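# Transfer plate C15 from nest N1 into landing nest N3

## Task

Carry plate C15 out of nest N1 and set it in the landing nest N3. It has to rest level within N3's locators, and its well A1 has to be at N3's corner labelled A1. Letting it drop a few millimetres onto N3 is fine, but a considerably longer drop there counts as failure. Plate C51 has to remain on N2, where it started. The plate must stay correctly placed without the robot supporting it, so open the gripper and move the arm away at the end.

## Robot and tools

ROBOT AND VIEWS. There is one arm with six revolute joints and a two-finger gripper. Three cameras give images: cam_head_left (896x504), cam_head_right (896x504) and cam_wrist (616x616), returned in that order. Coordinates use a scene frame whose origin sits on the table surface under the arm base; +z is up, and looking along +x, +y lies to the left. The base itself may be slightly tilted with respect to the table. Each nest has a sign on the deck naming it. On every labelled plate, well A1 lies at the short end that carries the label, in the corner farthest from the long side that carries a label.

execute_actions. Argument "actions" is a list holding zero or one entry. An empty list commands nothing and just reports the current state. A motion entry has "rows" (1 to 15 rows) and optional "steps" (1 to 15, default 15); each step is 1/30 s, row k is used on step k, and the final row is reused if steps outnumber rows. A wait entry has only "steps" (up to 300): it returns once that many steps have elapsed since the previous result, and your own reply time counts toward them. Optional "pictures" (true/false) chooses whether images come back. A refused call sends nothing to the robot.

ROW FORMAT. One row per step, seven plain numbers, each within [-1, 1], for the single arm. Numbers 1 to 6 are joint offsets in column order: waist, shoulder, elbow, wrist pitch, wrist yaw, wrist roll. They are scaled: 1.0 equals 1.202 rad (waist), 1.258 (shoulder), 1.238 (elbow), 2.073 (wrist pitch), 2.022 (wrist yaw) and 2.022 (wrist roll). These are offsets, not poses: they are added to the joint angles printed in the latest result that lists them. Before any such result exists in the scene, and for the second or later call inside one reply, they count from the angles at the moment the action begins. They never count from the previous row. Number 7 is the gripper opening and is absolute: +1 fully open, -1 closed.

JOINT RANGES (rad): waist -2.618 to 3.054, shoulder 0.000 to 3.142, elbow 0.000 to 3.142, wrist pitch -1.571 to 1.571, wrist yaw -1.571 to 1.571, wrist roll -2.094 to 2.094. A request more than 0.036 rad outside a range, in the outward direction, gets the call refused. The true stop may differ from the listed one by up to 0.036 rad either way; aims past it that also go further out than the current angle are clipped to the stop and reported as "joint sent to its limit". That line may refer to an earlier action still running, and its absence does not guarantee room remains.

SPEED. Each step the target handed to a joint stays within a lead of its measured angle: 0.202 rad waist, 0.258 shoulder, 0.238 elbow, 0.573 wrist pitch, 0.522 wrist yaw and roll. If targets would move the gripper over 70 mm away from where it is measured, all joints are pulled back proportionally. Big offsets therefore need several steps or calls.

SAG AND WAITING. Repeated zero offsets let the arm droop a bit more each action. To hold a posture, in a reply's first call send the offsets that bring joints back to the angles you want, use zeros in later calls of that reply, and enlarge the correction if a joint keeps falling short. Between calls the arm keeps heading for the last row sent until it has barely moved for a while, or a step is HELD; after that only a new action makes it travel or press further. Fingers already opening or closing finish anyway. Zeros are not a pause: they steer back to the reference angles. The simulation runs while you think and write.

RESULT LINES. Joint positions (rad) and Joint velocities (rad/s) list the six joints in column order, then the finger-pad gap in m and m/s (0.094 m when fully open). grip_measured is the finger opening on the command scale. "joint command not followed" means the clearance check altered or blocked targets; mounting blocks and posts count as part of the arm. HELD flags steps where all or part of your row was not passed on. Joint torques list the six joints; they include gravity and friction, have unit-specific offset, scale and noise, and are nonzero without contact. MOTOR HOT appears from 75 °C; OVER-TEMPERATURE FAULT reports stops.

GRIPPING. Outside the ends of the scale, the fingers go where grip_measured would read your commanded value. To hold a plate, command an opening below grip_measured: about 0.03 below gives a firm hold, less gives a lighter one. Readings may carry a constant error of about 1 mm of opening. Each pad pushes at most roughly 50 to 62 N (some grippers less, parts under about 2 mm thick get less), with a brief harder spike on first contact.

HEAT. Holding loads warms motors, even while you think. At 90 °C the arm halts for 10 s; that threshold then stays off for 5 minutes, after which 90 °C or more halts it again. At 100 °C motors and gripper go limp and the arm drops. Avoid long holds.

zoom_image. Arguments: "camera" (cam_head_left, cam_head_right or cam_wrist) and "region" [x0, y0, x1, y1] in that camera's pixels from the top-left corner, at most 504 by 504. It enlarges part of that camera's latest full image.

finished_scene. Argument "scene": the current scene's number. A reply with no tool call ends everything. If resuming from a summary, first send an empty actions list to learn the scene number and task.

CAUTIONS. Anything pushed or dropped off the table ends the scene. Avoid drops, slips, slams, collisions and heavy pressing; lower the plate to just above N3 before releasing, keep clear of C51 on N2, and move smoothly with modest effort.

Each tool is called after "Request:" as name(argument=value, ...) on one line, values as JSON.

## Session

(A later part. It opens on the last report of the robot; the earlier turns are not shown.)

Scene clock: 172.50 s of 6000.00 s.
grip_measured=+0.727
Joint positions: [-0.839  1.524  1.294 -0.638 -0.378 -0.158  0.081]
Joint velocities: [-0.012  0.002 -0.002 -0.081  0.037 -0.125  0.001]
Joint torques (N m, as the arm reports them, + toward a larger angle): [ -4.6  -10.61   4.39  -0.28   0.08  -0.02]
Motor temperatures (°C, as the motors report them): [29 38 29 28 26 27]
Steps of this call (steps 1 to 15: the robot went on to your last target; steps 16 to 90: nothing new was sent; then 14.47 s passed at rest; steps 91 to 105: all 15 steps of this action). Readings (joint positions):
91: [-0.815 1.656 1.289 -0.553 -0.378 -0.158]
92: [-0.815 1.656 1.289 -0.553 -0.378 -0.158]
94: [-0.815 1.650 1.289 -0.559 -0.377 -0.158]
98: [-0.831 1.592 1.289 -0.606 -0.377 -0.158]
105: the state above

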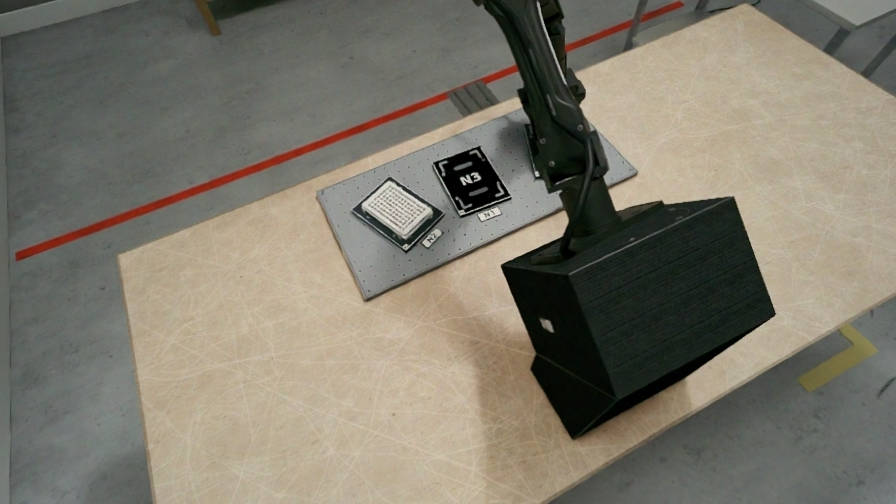

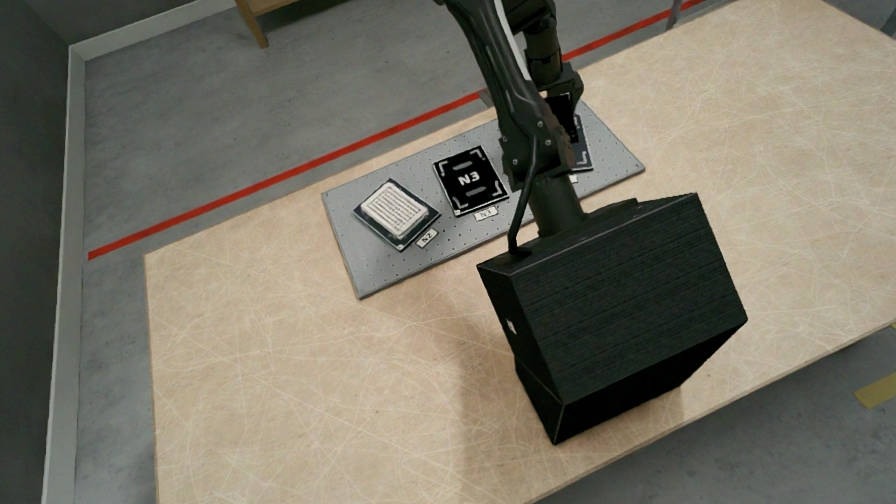

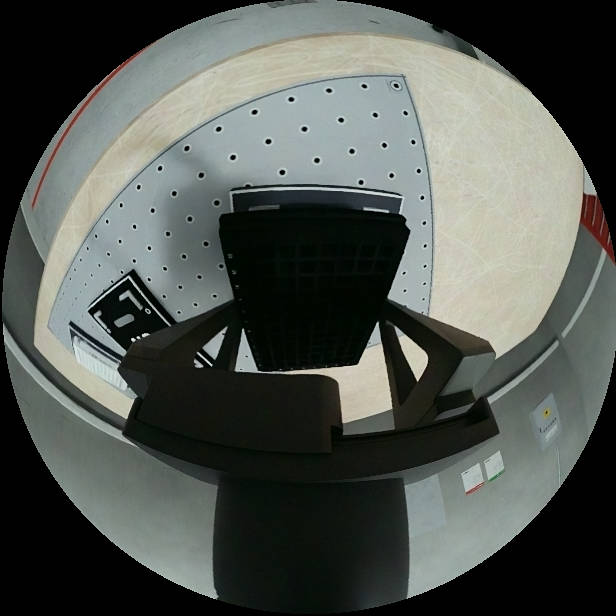

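Request:
execute_actions(actions=[{"rows":[[0.04,-0.04,-0.01,0.004,0.017,0.007,0.69],[0.09,-0.07,-0.025,0.008,0.035,0.015,0.69],[0.14,-0.09,-0.04,0.012,0.055,0.023,0.69],[0.19,-0.11,-0.055,0.016,0.075,0.03,0.69],[0.24,-0.125,-0.07,0.02,0.095,0.04,0.69],[0.29,-0.14,-0.085,0.024,0.115,0.048,0.69],[0.34,-0.15,-0.1,0.028,0.135,0.056,0.69],[0.39,-0.16,-0.115,0.032,0.155,0.064,0.69],[0.44,-0.17,-0.13,0.036,0.175,0.072,0.69],[0.49,-0.175,-0.145,0.04,0.195,0.08,0.69],[0.54,-0.18,-0.16,0.044,0.215,0.088,0.69],[0.58,-0.18,-0.175,0.048,0.23,0.096,0.69],[0.62,-0.18,-0.19,0.051,0.245,0.103,0.69],[0.65,-0.18,-0.205,0.054,0.255,0.108,0.69],[0.67,-0.18,-0.215,0.056,0.262,0.112,0.69]],"steps":15}], pictures=false)

Request:
execute_actions(actions=[{"steps":15}])

Scene clock: 195.60 s of 6000.00 s.
grip_measured=+0.727
Joint positions: [-0.088  1.314  1.075 -0.545  0.017  0.008  0.081]
Joint velocities: [ 1.082 -0.007 -0.579  0.139  0.769  0.315  0.   ]
Joint torques (N m, as the arm reports them, + toward a larger angle): [ -0.49 -11.83   2.53  -0.21   0.12  -0.02]
Motor temperatures (°C, as the motors report them): [29 39 29 28 26 26]
Steps of this call (steps 1 to 30: the robot went on to your last target; steps 31 to 90: nothing new was sent; then 19.60 s passed at rest; steps 91 to 105: all 15 steps of this action). Readings (joint positions):
91: [-0.834 1.521 1.293 -0.655 -0.371 -0.156]
92: [-0.819 1.513 1.288 -0.649 -0.355 -0.151]
94: [-0.741 1.475 1.261 -0.635 -0.306 -0.136]
98: [-0.472 1.375 1.199 -0.604 -0.203 -0.090]
105: the state above

Scene clock: 196.10 s of 6000.00 s.
grip_measured=+0.727
Joint positions: [-0.029  1.314  1.028 -0.537  0.139  0.062  0.081]
Joint velocities: [ 0.012  0.007  0.007 -0.051  0.066 -0.051 -0.001]
Joint torques (N m, as the arm reports them, + toward a larger angle): [  0.37 -11.26   3.33  -0.14   0.03   0.07]
Motor temperatures (°C, as the motors report them): [29 39 29 28 26 26]
Steps of this call (steps 1 to 15: the robot went on to your last target). Readings (joint positions):
1: [-0.057 1.314 1.057 -0.543 0.038 0.018]
2: [-0.038 1.314 1.042 -0.543 0.053 0.027]
4: [-0.029 1.314 1.028 -0.544 0.080 0.039]
8: [-0.029 1.314 1.028 -0.538 0.120 0.054]
15: the state above

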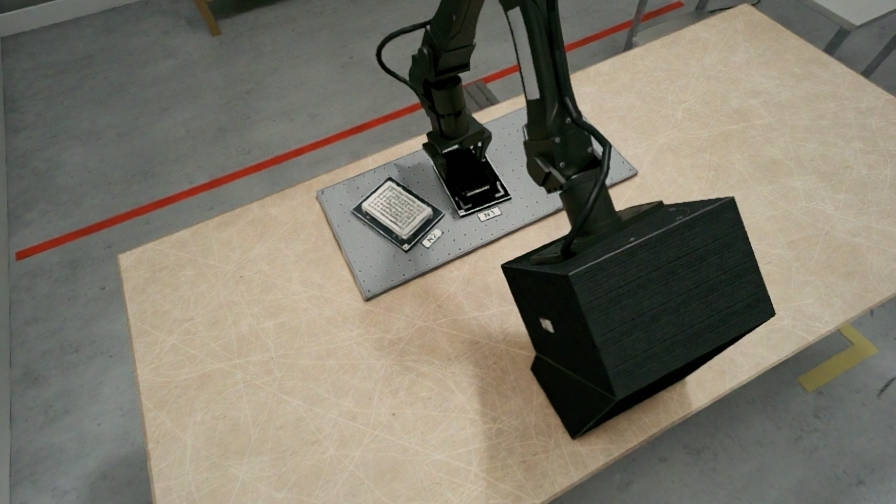

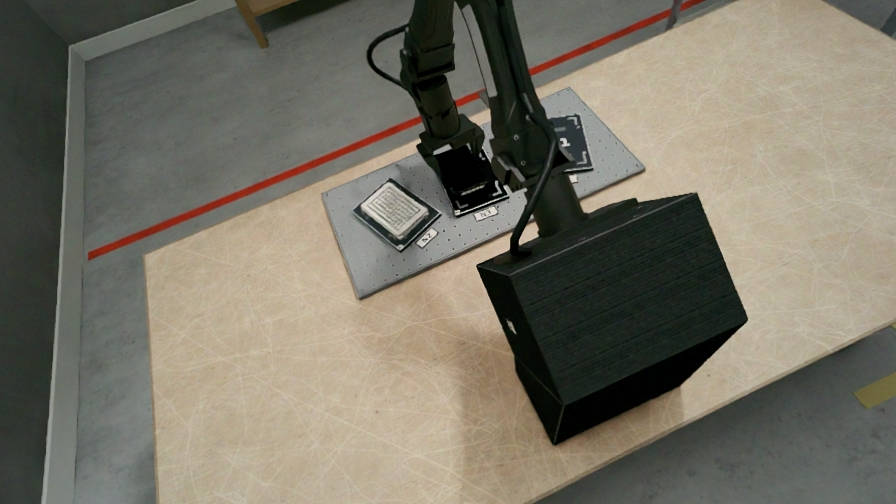

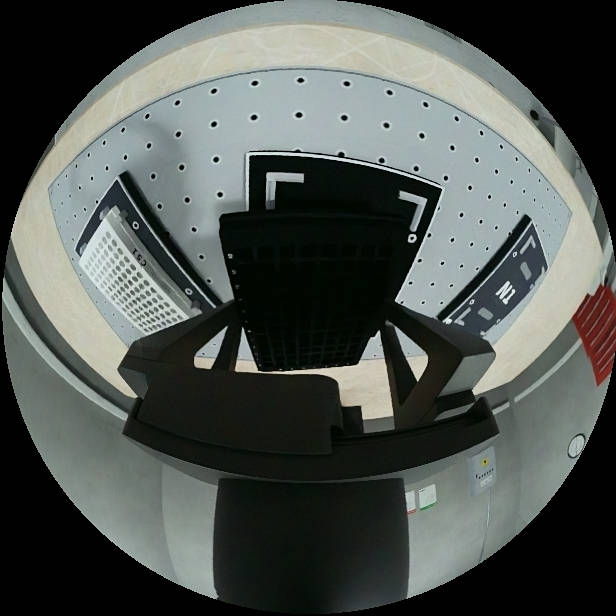

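Request:
execute_actions(actions=[{"rows":[[-0.07,0.043,0.036,0.02,-0.027,0.037,0.69]],"steps":15}])

Scene clock: 209.03 s of 6000.00 s.
grip_measured=+0.727
Joint positions: [-0.113  1.37   1.05  -0.51   0.092  0.128  0.081]
Joint velocities: [ 0.002 -0.007 -0.012  0.022 -0.037 -0.11  -0.001]
Joint torques (N m, as the arm reports them, + toward a larger angle): [  0.58 -10.42   4.58  -0.13  -0.03   0.1 ]
Motor temperatures (°C, as the motors report them): [29 39 29 28 26 26]
Steps of this call (steps 1 to 15: the robot went on to your last target; steps 16 to 90: nothing new was sent; then 9.43 s passed at rest; steps 91 to 105: all 15 steps of this action). Readings (joint positions):
91: [-0.037 1.318 1.031 -0.536 0.132 0.071]
92: [-0.055 1.330 1.039 -0.532 0.118 0.083]
94: [-0.094 1.355 1.050 -0.518 0.110 0.100]
98: [-0.113 1.370 1.050 -0.512 0.103 0.119]
105: the state above

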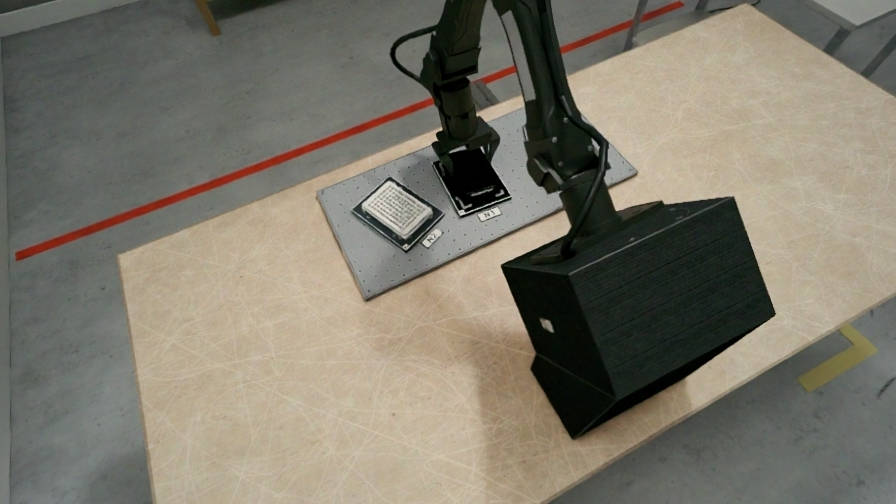

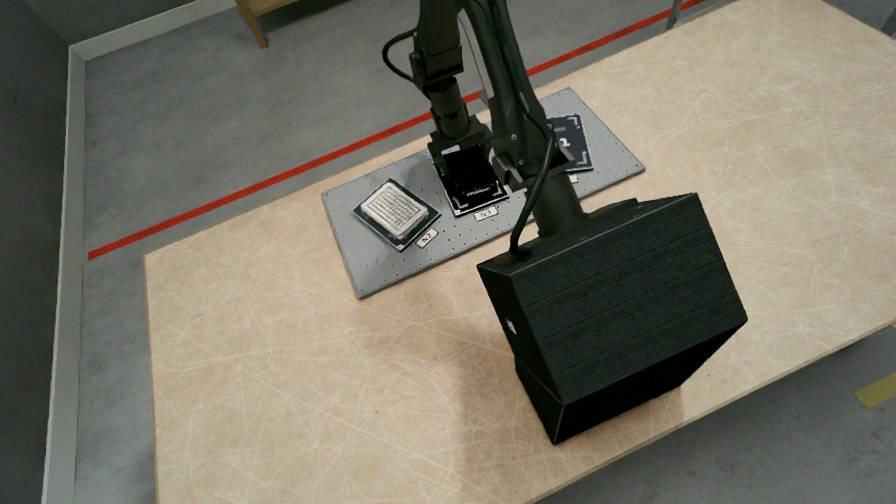

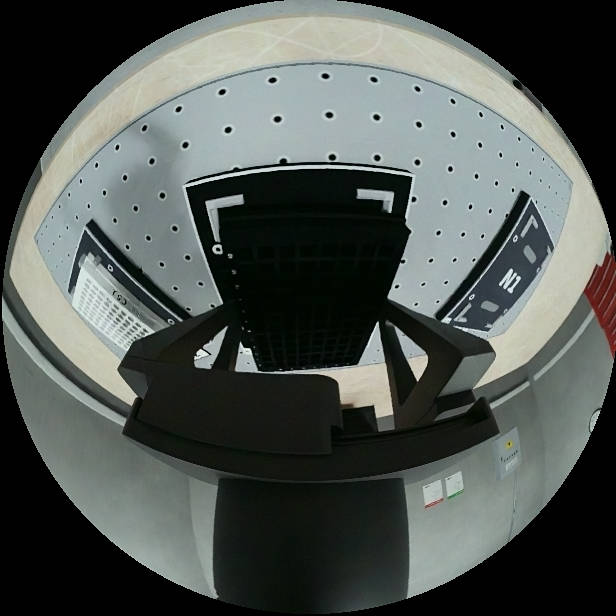

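Request:
execute_actions(actions=[{"rows":[[0.02,0,0.015,0,0,-0.016,0.69]],"steps":15}])

Request:
zoom_image(camera="cam_wrist", region=[170, 140, 450, 400])

Scene clock: 221.50 s of 6000.00 s.
grip_measured=+0.727
Joint positions: [-0.098  1.37   1.05  -0.51   0.09   0.101  0.081]
Joint velocities: [ 0.002 -0.002 -0.012 -0.11  -0.007  0.051  0.   ]
Joint torques (N m, as the arm reports them, + toward a larger angle): [  0.91 -10.24   4.28  -0.33   0.01   0.03]
Motor temperatures (°C, as the motors report them): [29 39 29 28 26 26]
Steps of this call (steps 1 to 15: the robot went on to your last target; steps 16 to 90: nothing new was sent; then 8.97 s passed at rest; steps 91 to 105: all 15 steps of this action). Readings (joint positions):
91: [-0.112 1.370 1.050 -0.510 0.090 0.127]
92: [-0.109 1.370 1.050 -0.510 0.090 0.121]
94: [-0.101 1.370 1.050 -0.510 0.090 0.114]
98: [-0.098 1.370 1.050 -0.510 0.090 0.105]
105: the state above

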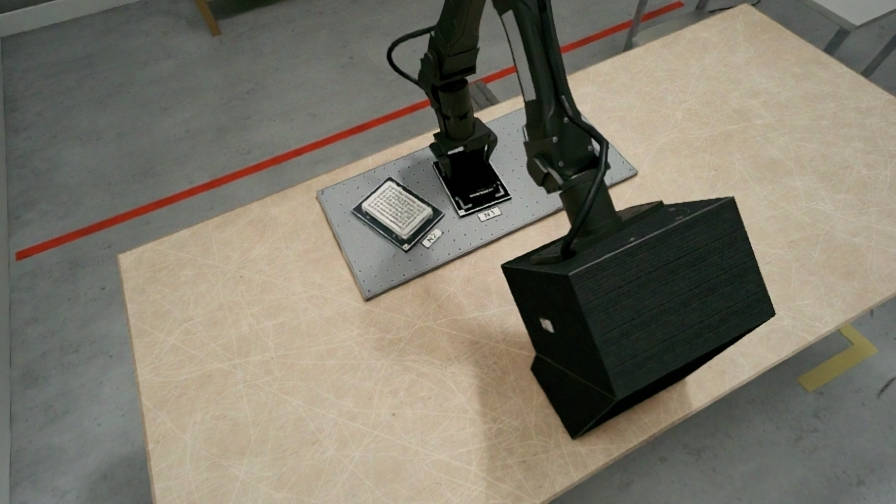

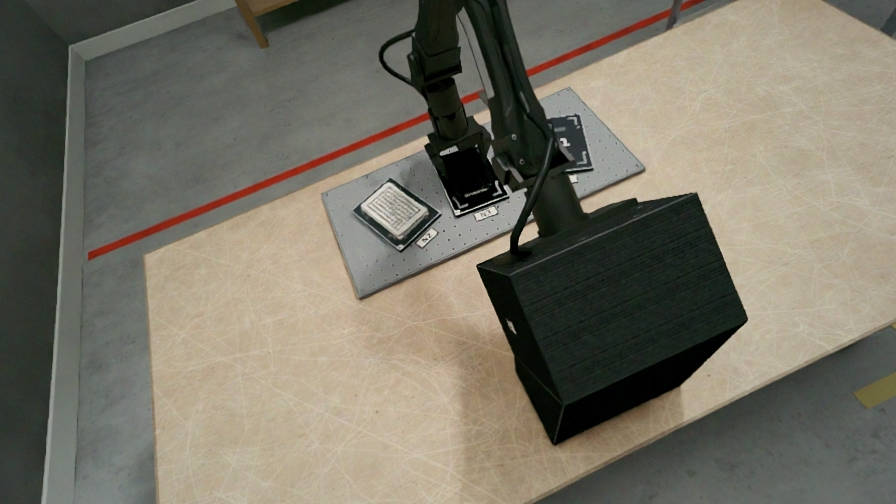

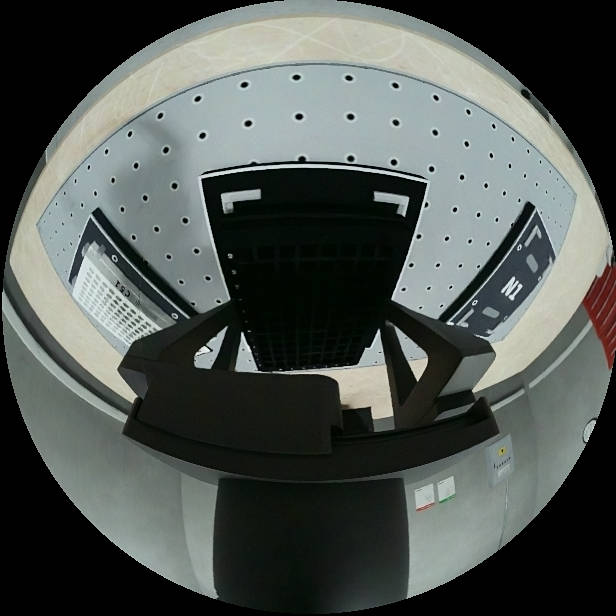

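Region (170, 140, 450, 400) of cam_wrist's 616x616 image, scaled by 1.800, with more detail than that image has; it fills the top 468 rows of this view, and the rest is white.

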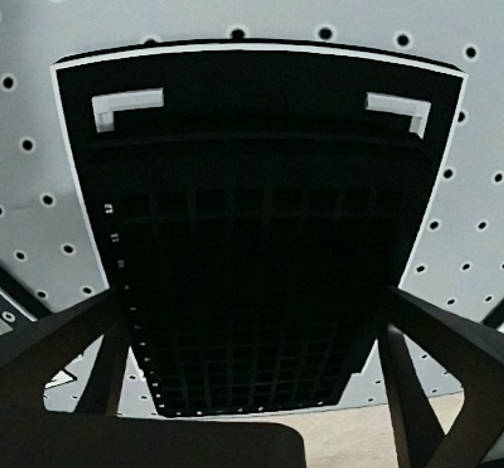

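Request:
execute_actions(actions=[{"rows":[[0,0,0.015,0.016,0,0,0.69],[0,0,0.015,0.016,0,0,0.69],[0,0,0.015,0.016,0,0,0.69],[0,0,0.015,0.016,0,0,0.69],[0,0.008,0.015,0.018,0,0,0.69],[0,0.013,0.015,0.021,0,0,0.69],[0,0.017,0.015,0.024,0,0,0.69]],"steps":15}])

Request:
zoom_image(camera="cam_wrist", region=[170, 140, 450, 400])

Scene clock: 233.20 s of 6000.00 s.
grip_measured=+0.727
Joint positions: [-0.098  1.389  1.05  -0.479  0.09   0.1    0.081]
Joint velocities: [-0.007  0.012 -0.002 -0.007 -0.037  0.022  0.   ]
Joint torques (N m, as the arm reports them, + toward a larger angle): [  0.34 -10.08   4.17  -0.11  -0.03   0.01]
Motor temperatures (°C, as the motors report them): [28 39 29 28 26 26]
Steps of this call (steps 1 to 15: the robot went on to your last target; steps 16 to 90: nothing new was sent; then 8.20 s passed at rest; steps 91 to 105: all 15 steps of this action). Readings (joint positions):
91: [-0.098 1.370 1.050 -0.509 0.090 0.100]
92: [-0.098 1.370 1.050 -0.506 0.090 0.100]
94: [-0.098 1.370 1.050 -0.500 0.090 0.100]
98: [-0.098 1.377 1.050 -0.486 0.090 0.100]
105: the state above

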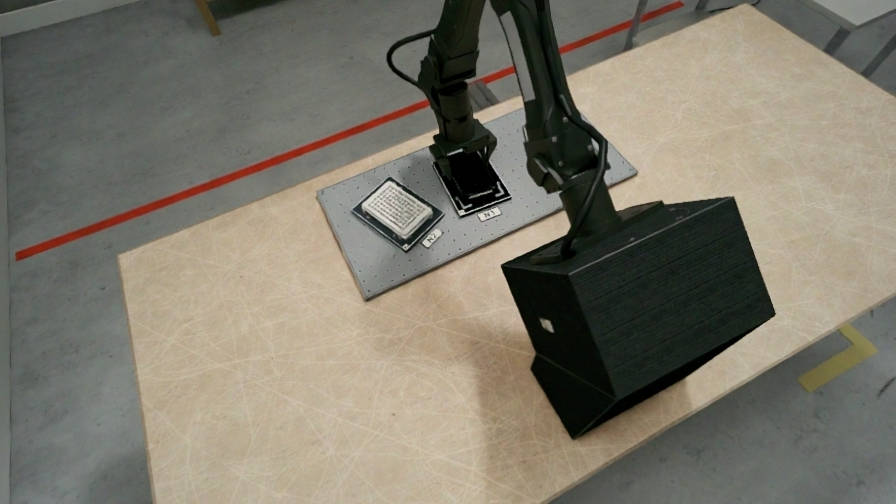

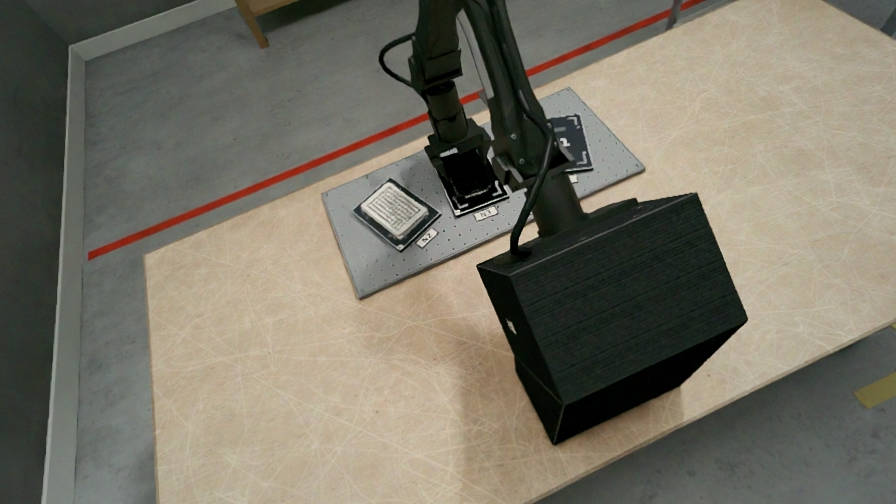

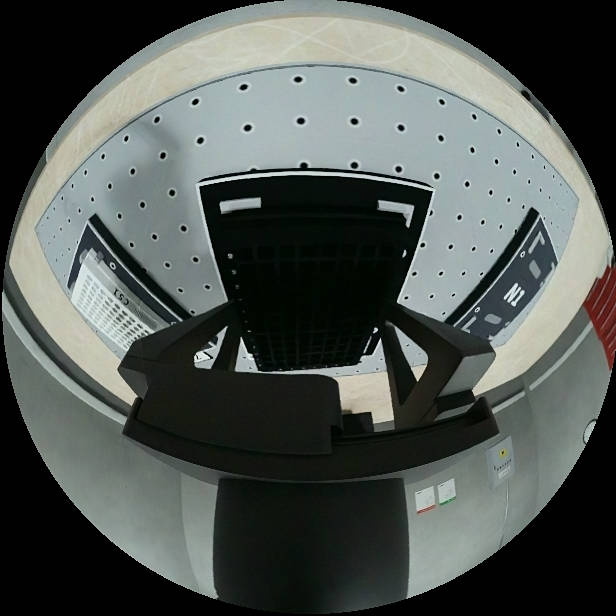

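Region (170, 140, 450, 400) of cam_wrist's 616x616 image, scaled by 1.800, with more detail than that image has; it fills the top 468 rows of this view, and the rest is white.

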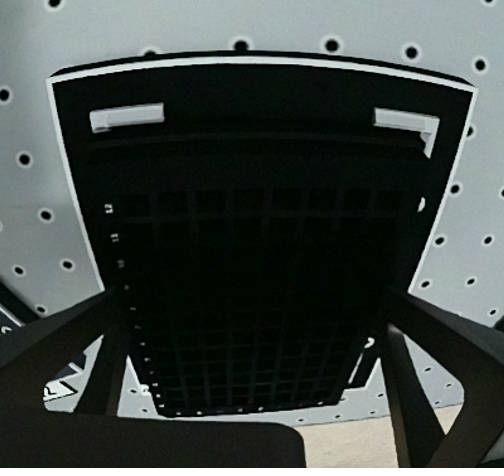

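Request:
execute_actions(actions=[{"rows":[[0,0,0.015,0.006,0.0135,0,0.69]],"steps":15}])

Request:
zoom_image(camera="cam_wrist", region=[170, 140, 450, 400])

Scene clock: 246.20 s of 6000.00 s.
grip_measured=+0.727
Joint positions: [-0.098  1.389  1.05  -0.475  0.107  0.1    0.081]
Joint velocities: [-0.012 -0.002 -0.007  0.022  0.007  0.037 -0.001]
Joint torques (N m, as the arm reports them, + toward a larger angle): [  0.49 -10.3    4.32  -0.16   0.02  -0.01]
Motor temperatures (°C, as the motors report them): [28 39 29 28 26 26]
Steps of this call (steps 1 to 15: the robot went on to your last target; steps 16 to 90: nothing new was sent; then 9.50 s passed at rest; steps 91 to 105: all 15 steps of this action). Readings (joint positions):
91: [-0.098 1.389 1.050 -0.475 0.092 0.100]
92: [-0.098 1.389 1.050 -0.475 0.095 0.100]
94: [-0.098 1.389 1.050 -0.475 0.100 0.100]
98: [-0.098 1.389 1.050 -0.475 0.105 0.100]
105: the state above

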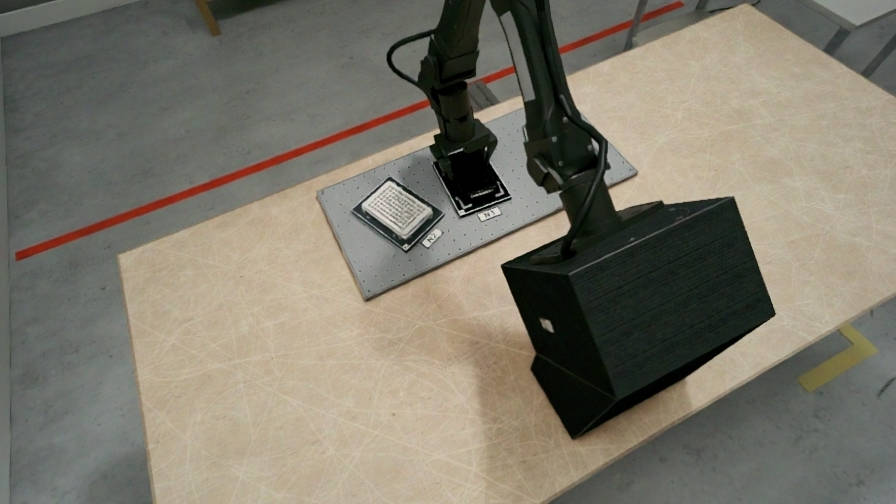

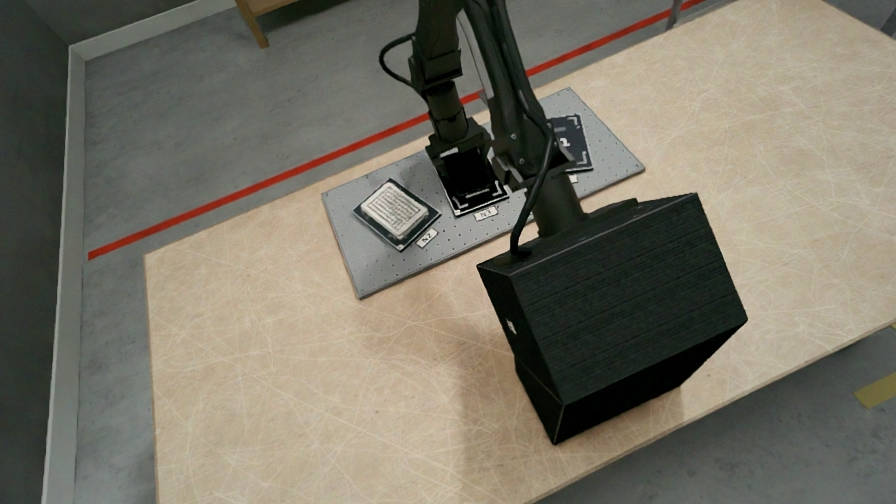

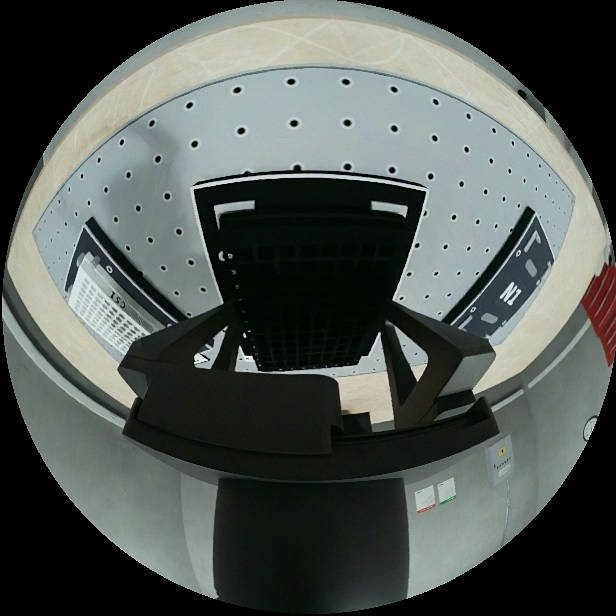

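Region (170, 140, 450, 400) of cam_wrist's 616x616 image, scaled by 1.800, with more detail than that image has; it fills the top 468 rows of this view, and the rest is white.

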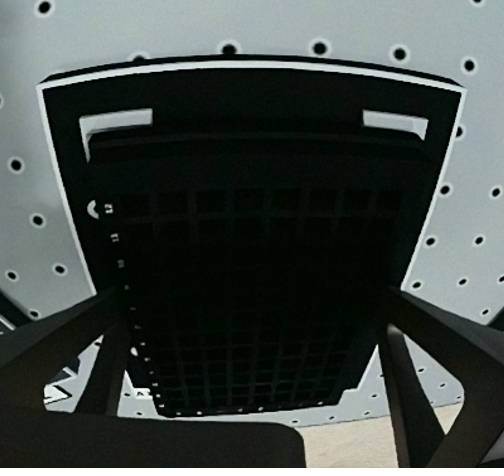

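Request:
execute_actions(actions=[{"rows":[[0,0.006,0.015,0.004,0.004,0,0.69],[0,0.009,0.015,0.006,0.004,0,0.69],[0,0.012,0.015,0.008,0.004,0,0.69],[0,0.014,0.015,0.01,0.004,0,0.69],[0,0.016,0.015,0.012,0.004,0,0.69],[0,0.018,0.015,0.014,0.004,0,0.69],[0,0.02,0.015,0.016,0.004,0,0.69],[0,0.022,0.015,0.017,0.004,0,0.69],[0,0.024,0.015,0.018,0.004,0,0.69],[0,0.026,0.015,0.019,0.004,0,0.69]],"steps":15}])

Request:
zoom_image(camera="cam_wrist", region=[170, 140, 450, 400])

Request:
zoom_image(camera="cam_head_left", region=[420, 130, 540, 230])

Scene clock: 256.50 s of 6000.00 s.
grip_measured=+0.727
Joint positions: [-0.098  1.409  1.05  -0.464  0.108  0.1    0.081]
Joint velocities: [-0.002  0.002 -0.017 -0.022  0.022  0.007 -0.001]
Joint torques (N m, as the arm reports them, + toward a larger angle): [ 0.31 -9.27  4.08 -0.01  0.06  0.03]
Motor temperatures (°C, as the motors report them): [28 39 29 28 26 26]
Steps of this call (steps 1 to 15: the robot went on to your last target; steps 16 to 90: nothing new was sent; then 6.80 s passed at rest; steps 91 to 105: all 15 steps of this action). Readings (joint positions):
91: [-0.098 1.389 1.050 -0.475 0.108 0.100]
92: [-0.098 1.389 1.050 -0.475 0.108 0.100]
94: [-0.098 1.392 1.050 -0.473 0.108 0.100]
98: [-0.098 1.407 1.050 -0.465 0.108 0.100]
105: the state above

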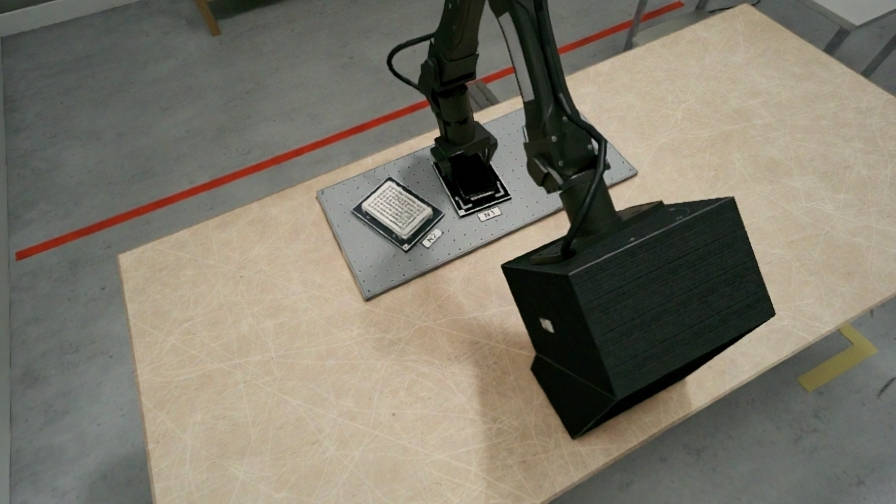

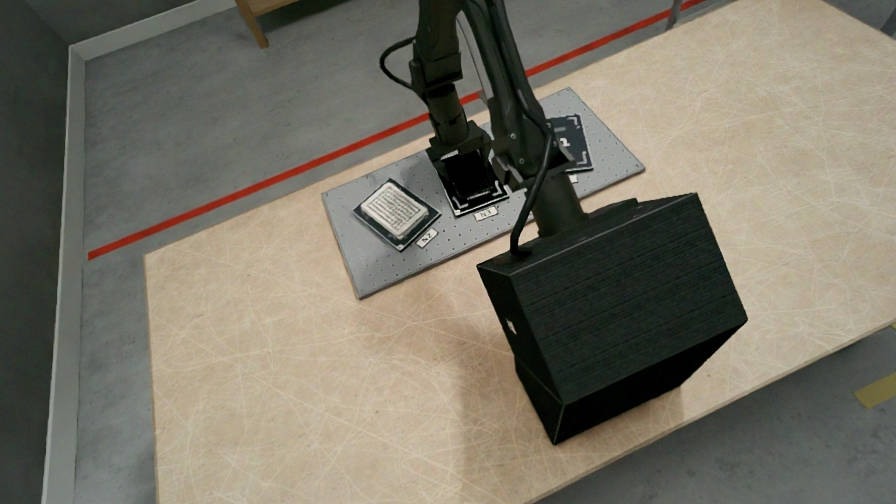

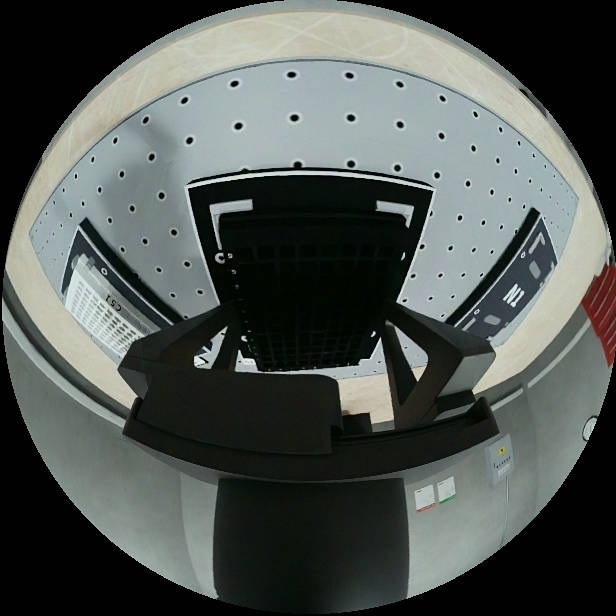

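Region (170, 140, 450, 400) of cam_wrist's 616x616 image, scaled by 1.800, with more detail than that image has; it fills the top 468 rows of this view, and the rest is white.

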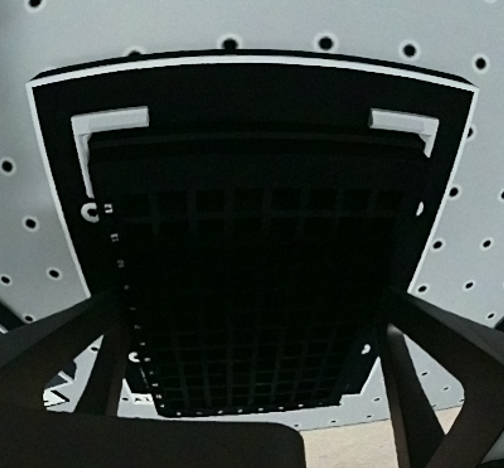

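Region (420, 130, 540, 230) of cam_head_left's 896x504 image, scaled by 4.200, with more detail than that image has.

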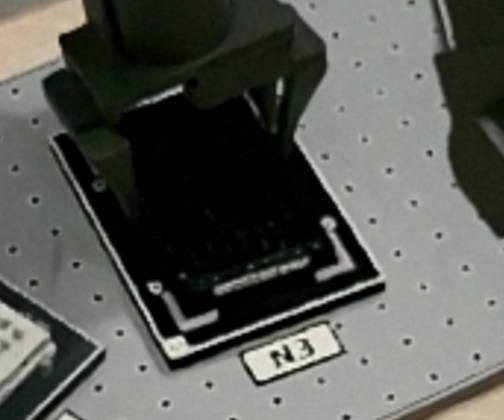

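Request:
execute_actions(actions=[{"rows":[[0,0.002,0.015,0,0,0,0.75],[0,0.002,0.015,0,0,0,0.77],[0,0.002,0.015,0,0,0,0.8],[0,0.002,0.015,0,0,0,0.86],[0,0.002,0.015,0,0,0,1],[0,0.002,0.015,0,0,0,1],[0,0.002,0.015,0,0,0,1],[0,0.002,0.015,0,0,0,1],[0,-0.03,0.015,-0.01,0,0,1]],"steps":13}], pictures=false)

Request:
execute_actions(actions=[{"rows":[[0,-0.03,0,-0.015,0,0,1],[0,-0.06,0,-0.03,0,0,1],[0,-0.09,0,-0.05,0,0,1],[0,-0.13,0.01,-0.07,0,0,1],[0,-0.17,0.02,-0.09,0,0,1],[0,-0.2,0.04,-0.1,0,0,1]],"steps":15}])

Request:
zoom_image(camera="cam_wrist", region=[200, 130, 420, 400])

Request:
zoom_image(camera="cam_head_left", region=[420, 130, 540, 230])

Scene clock: 271.57 s of 6000.00 s.
grip_measured=+0.999
Joint positions: [-0.098  1.397  1.05  -0.473  0.108  0.1    0.094]
Joint velocities: [-0.027 -0.085 -0.017 -0.081 -0.007 -0.037 -0.001]
Joint torques (N m, as the arm reports them, + toward a larger angle): [  0.56 -12.51   4.29  -0.38  -0.03   0.  ]
Motor temperatures (°C, as the motors report them): [28 38 29 28 26 26]
Steps of this call (steps 1 to 15: the robot went on to your last target; steps 16 to 90: nothing new was sent; then 11.63 s passed at rest; steps 91 to 103: all 13 steps of this action). Readings (joint positions):
91: [-0.098 1.409 1.050 -0.464 0.108 0.100]
92: [-0.098 1.409 1.050 -0.464 0.108 0.100]
94: [-0.098 1.409 1.050 -0.464 0.108 0.100]
98: [-0.098 1.409 1.050 -0.465 0.108 0.100]
103: the state above

Scene clock: 272.07 s of 6000.00 s.
grip_measured=+0.999
Joint positions: [-0.098  1.142  1.099 -0.649  0.108  0.1    0.094]
Joint velocities: [-0.007  0.032 -0.012 -0.212  0.037  0.007  0.   ]
Joint torques (N m, as the arm reports them, + toward a larger angle): [ 0.47 -9.88  4.32  0.   -0.05 -0.02]
Motor temperatures (°C, as the motors report them): [28 38 29 28 26 26]
Steps of this call (steps 1 to 15: all 15 steps of this action). Readings (joint positions):
1: [-0.098 1.394 1.050 -0.474 0.108 0.100]
2: [-0.098 1.387 1.050 -0.481 0.108 0.100]
4: [-0.098 1.349 1.050 -0.519 0.108 0.100]
8: [-0.098 1.191 1.066 -0.618 0.108 0.100]
15: the state above

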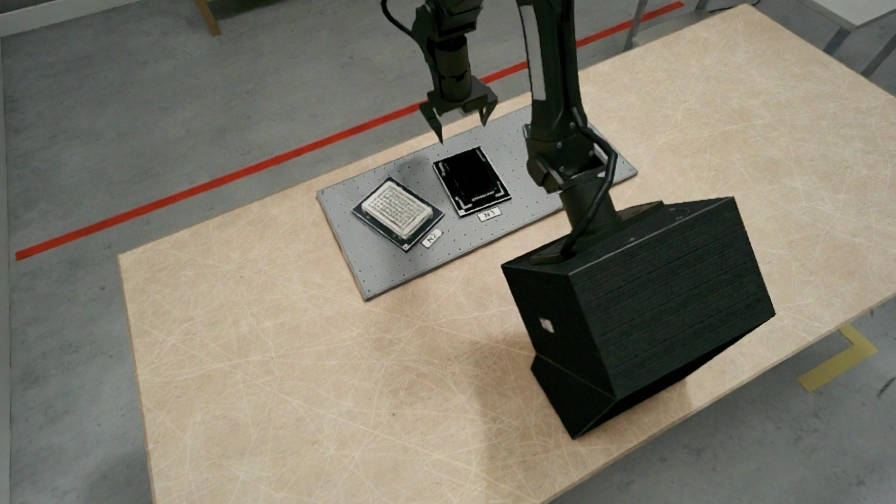

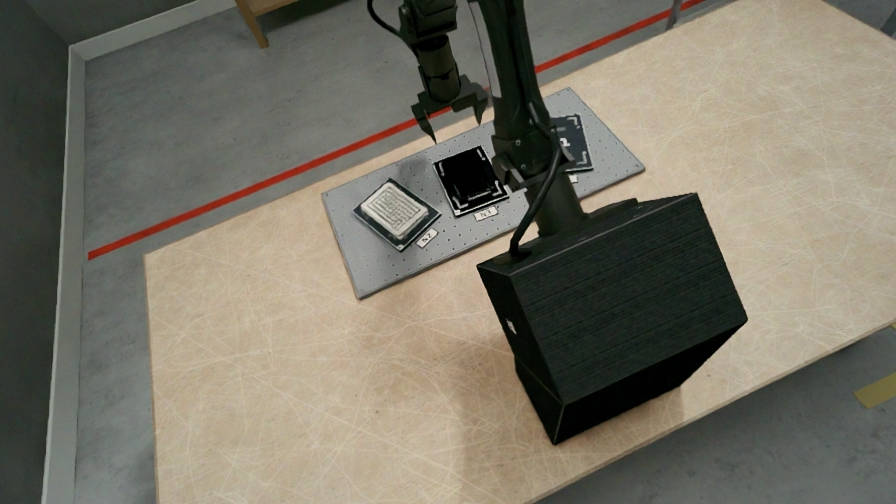

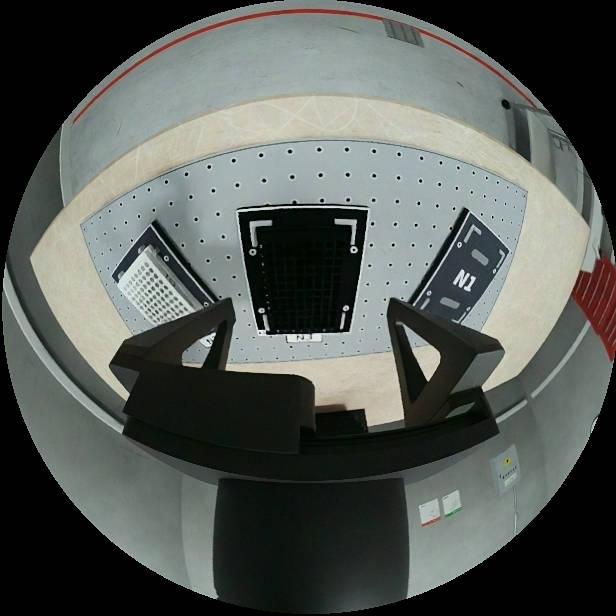

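Region (200, 130, 420, 400) of cam_wrist's 616x616 image, scaled by 1.867, with more detail than that image has; it fills the left 411 columns of this view, and the rest is white.

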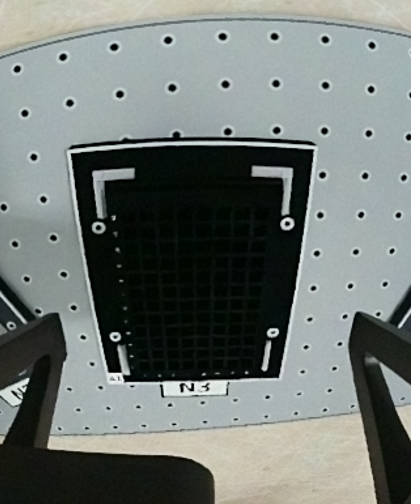

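Region (420, 130, 540, 230) of cam_head_left's 896x504 image, scaled by 4.200, with more detail than that image has.

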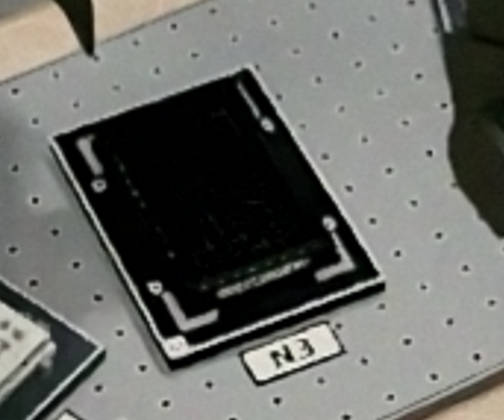

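All locators are visible around the plate.

Request:
finished_scene(scene=2)

The scene is finished: the task was done.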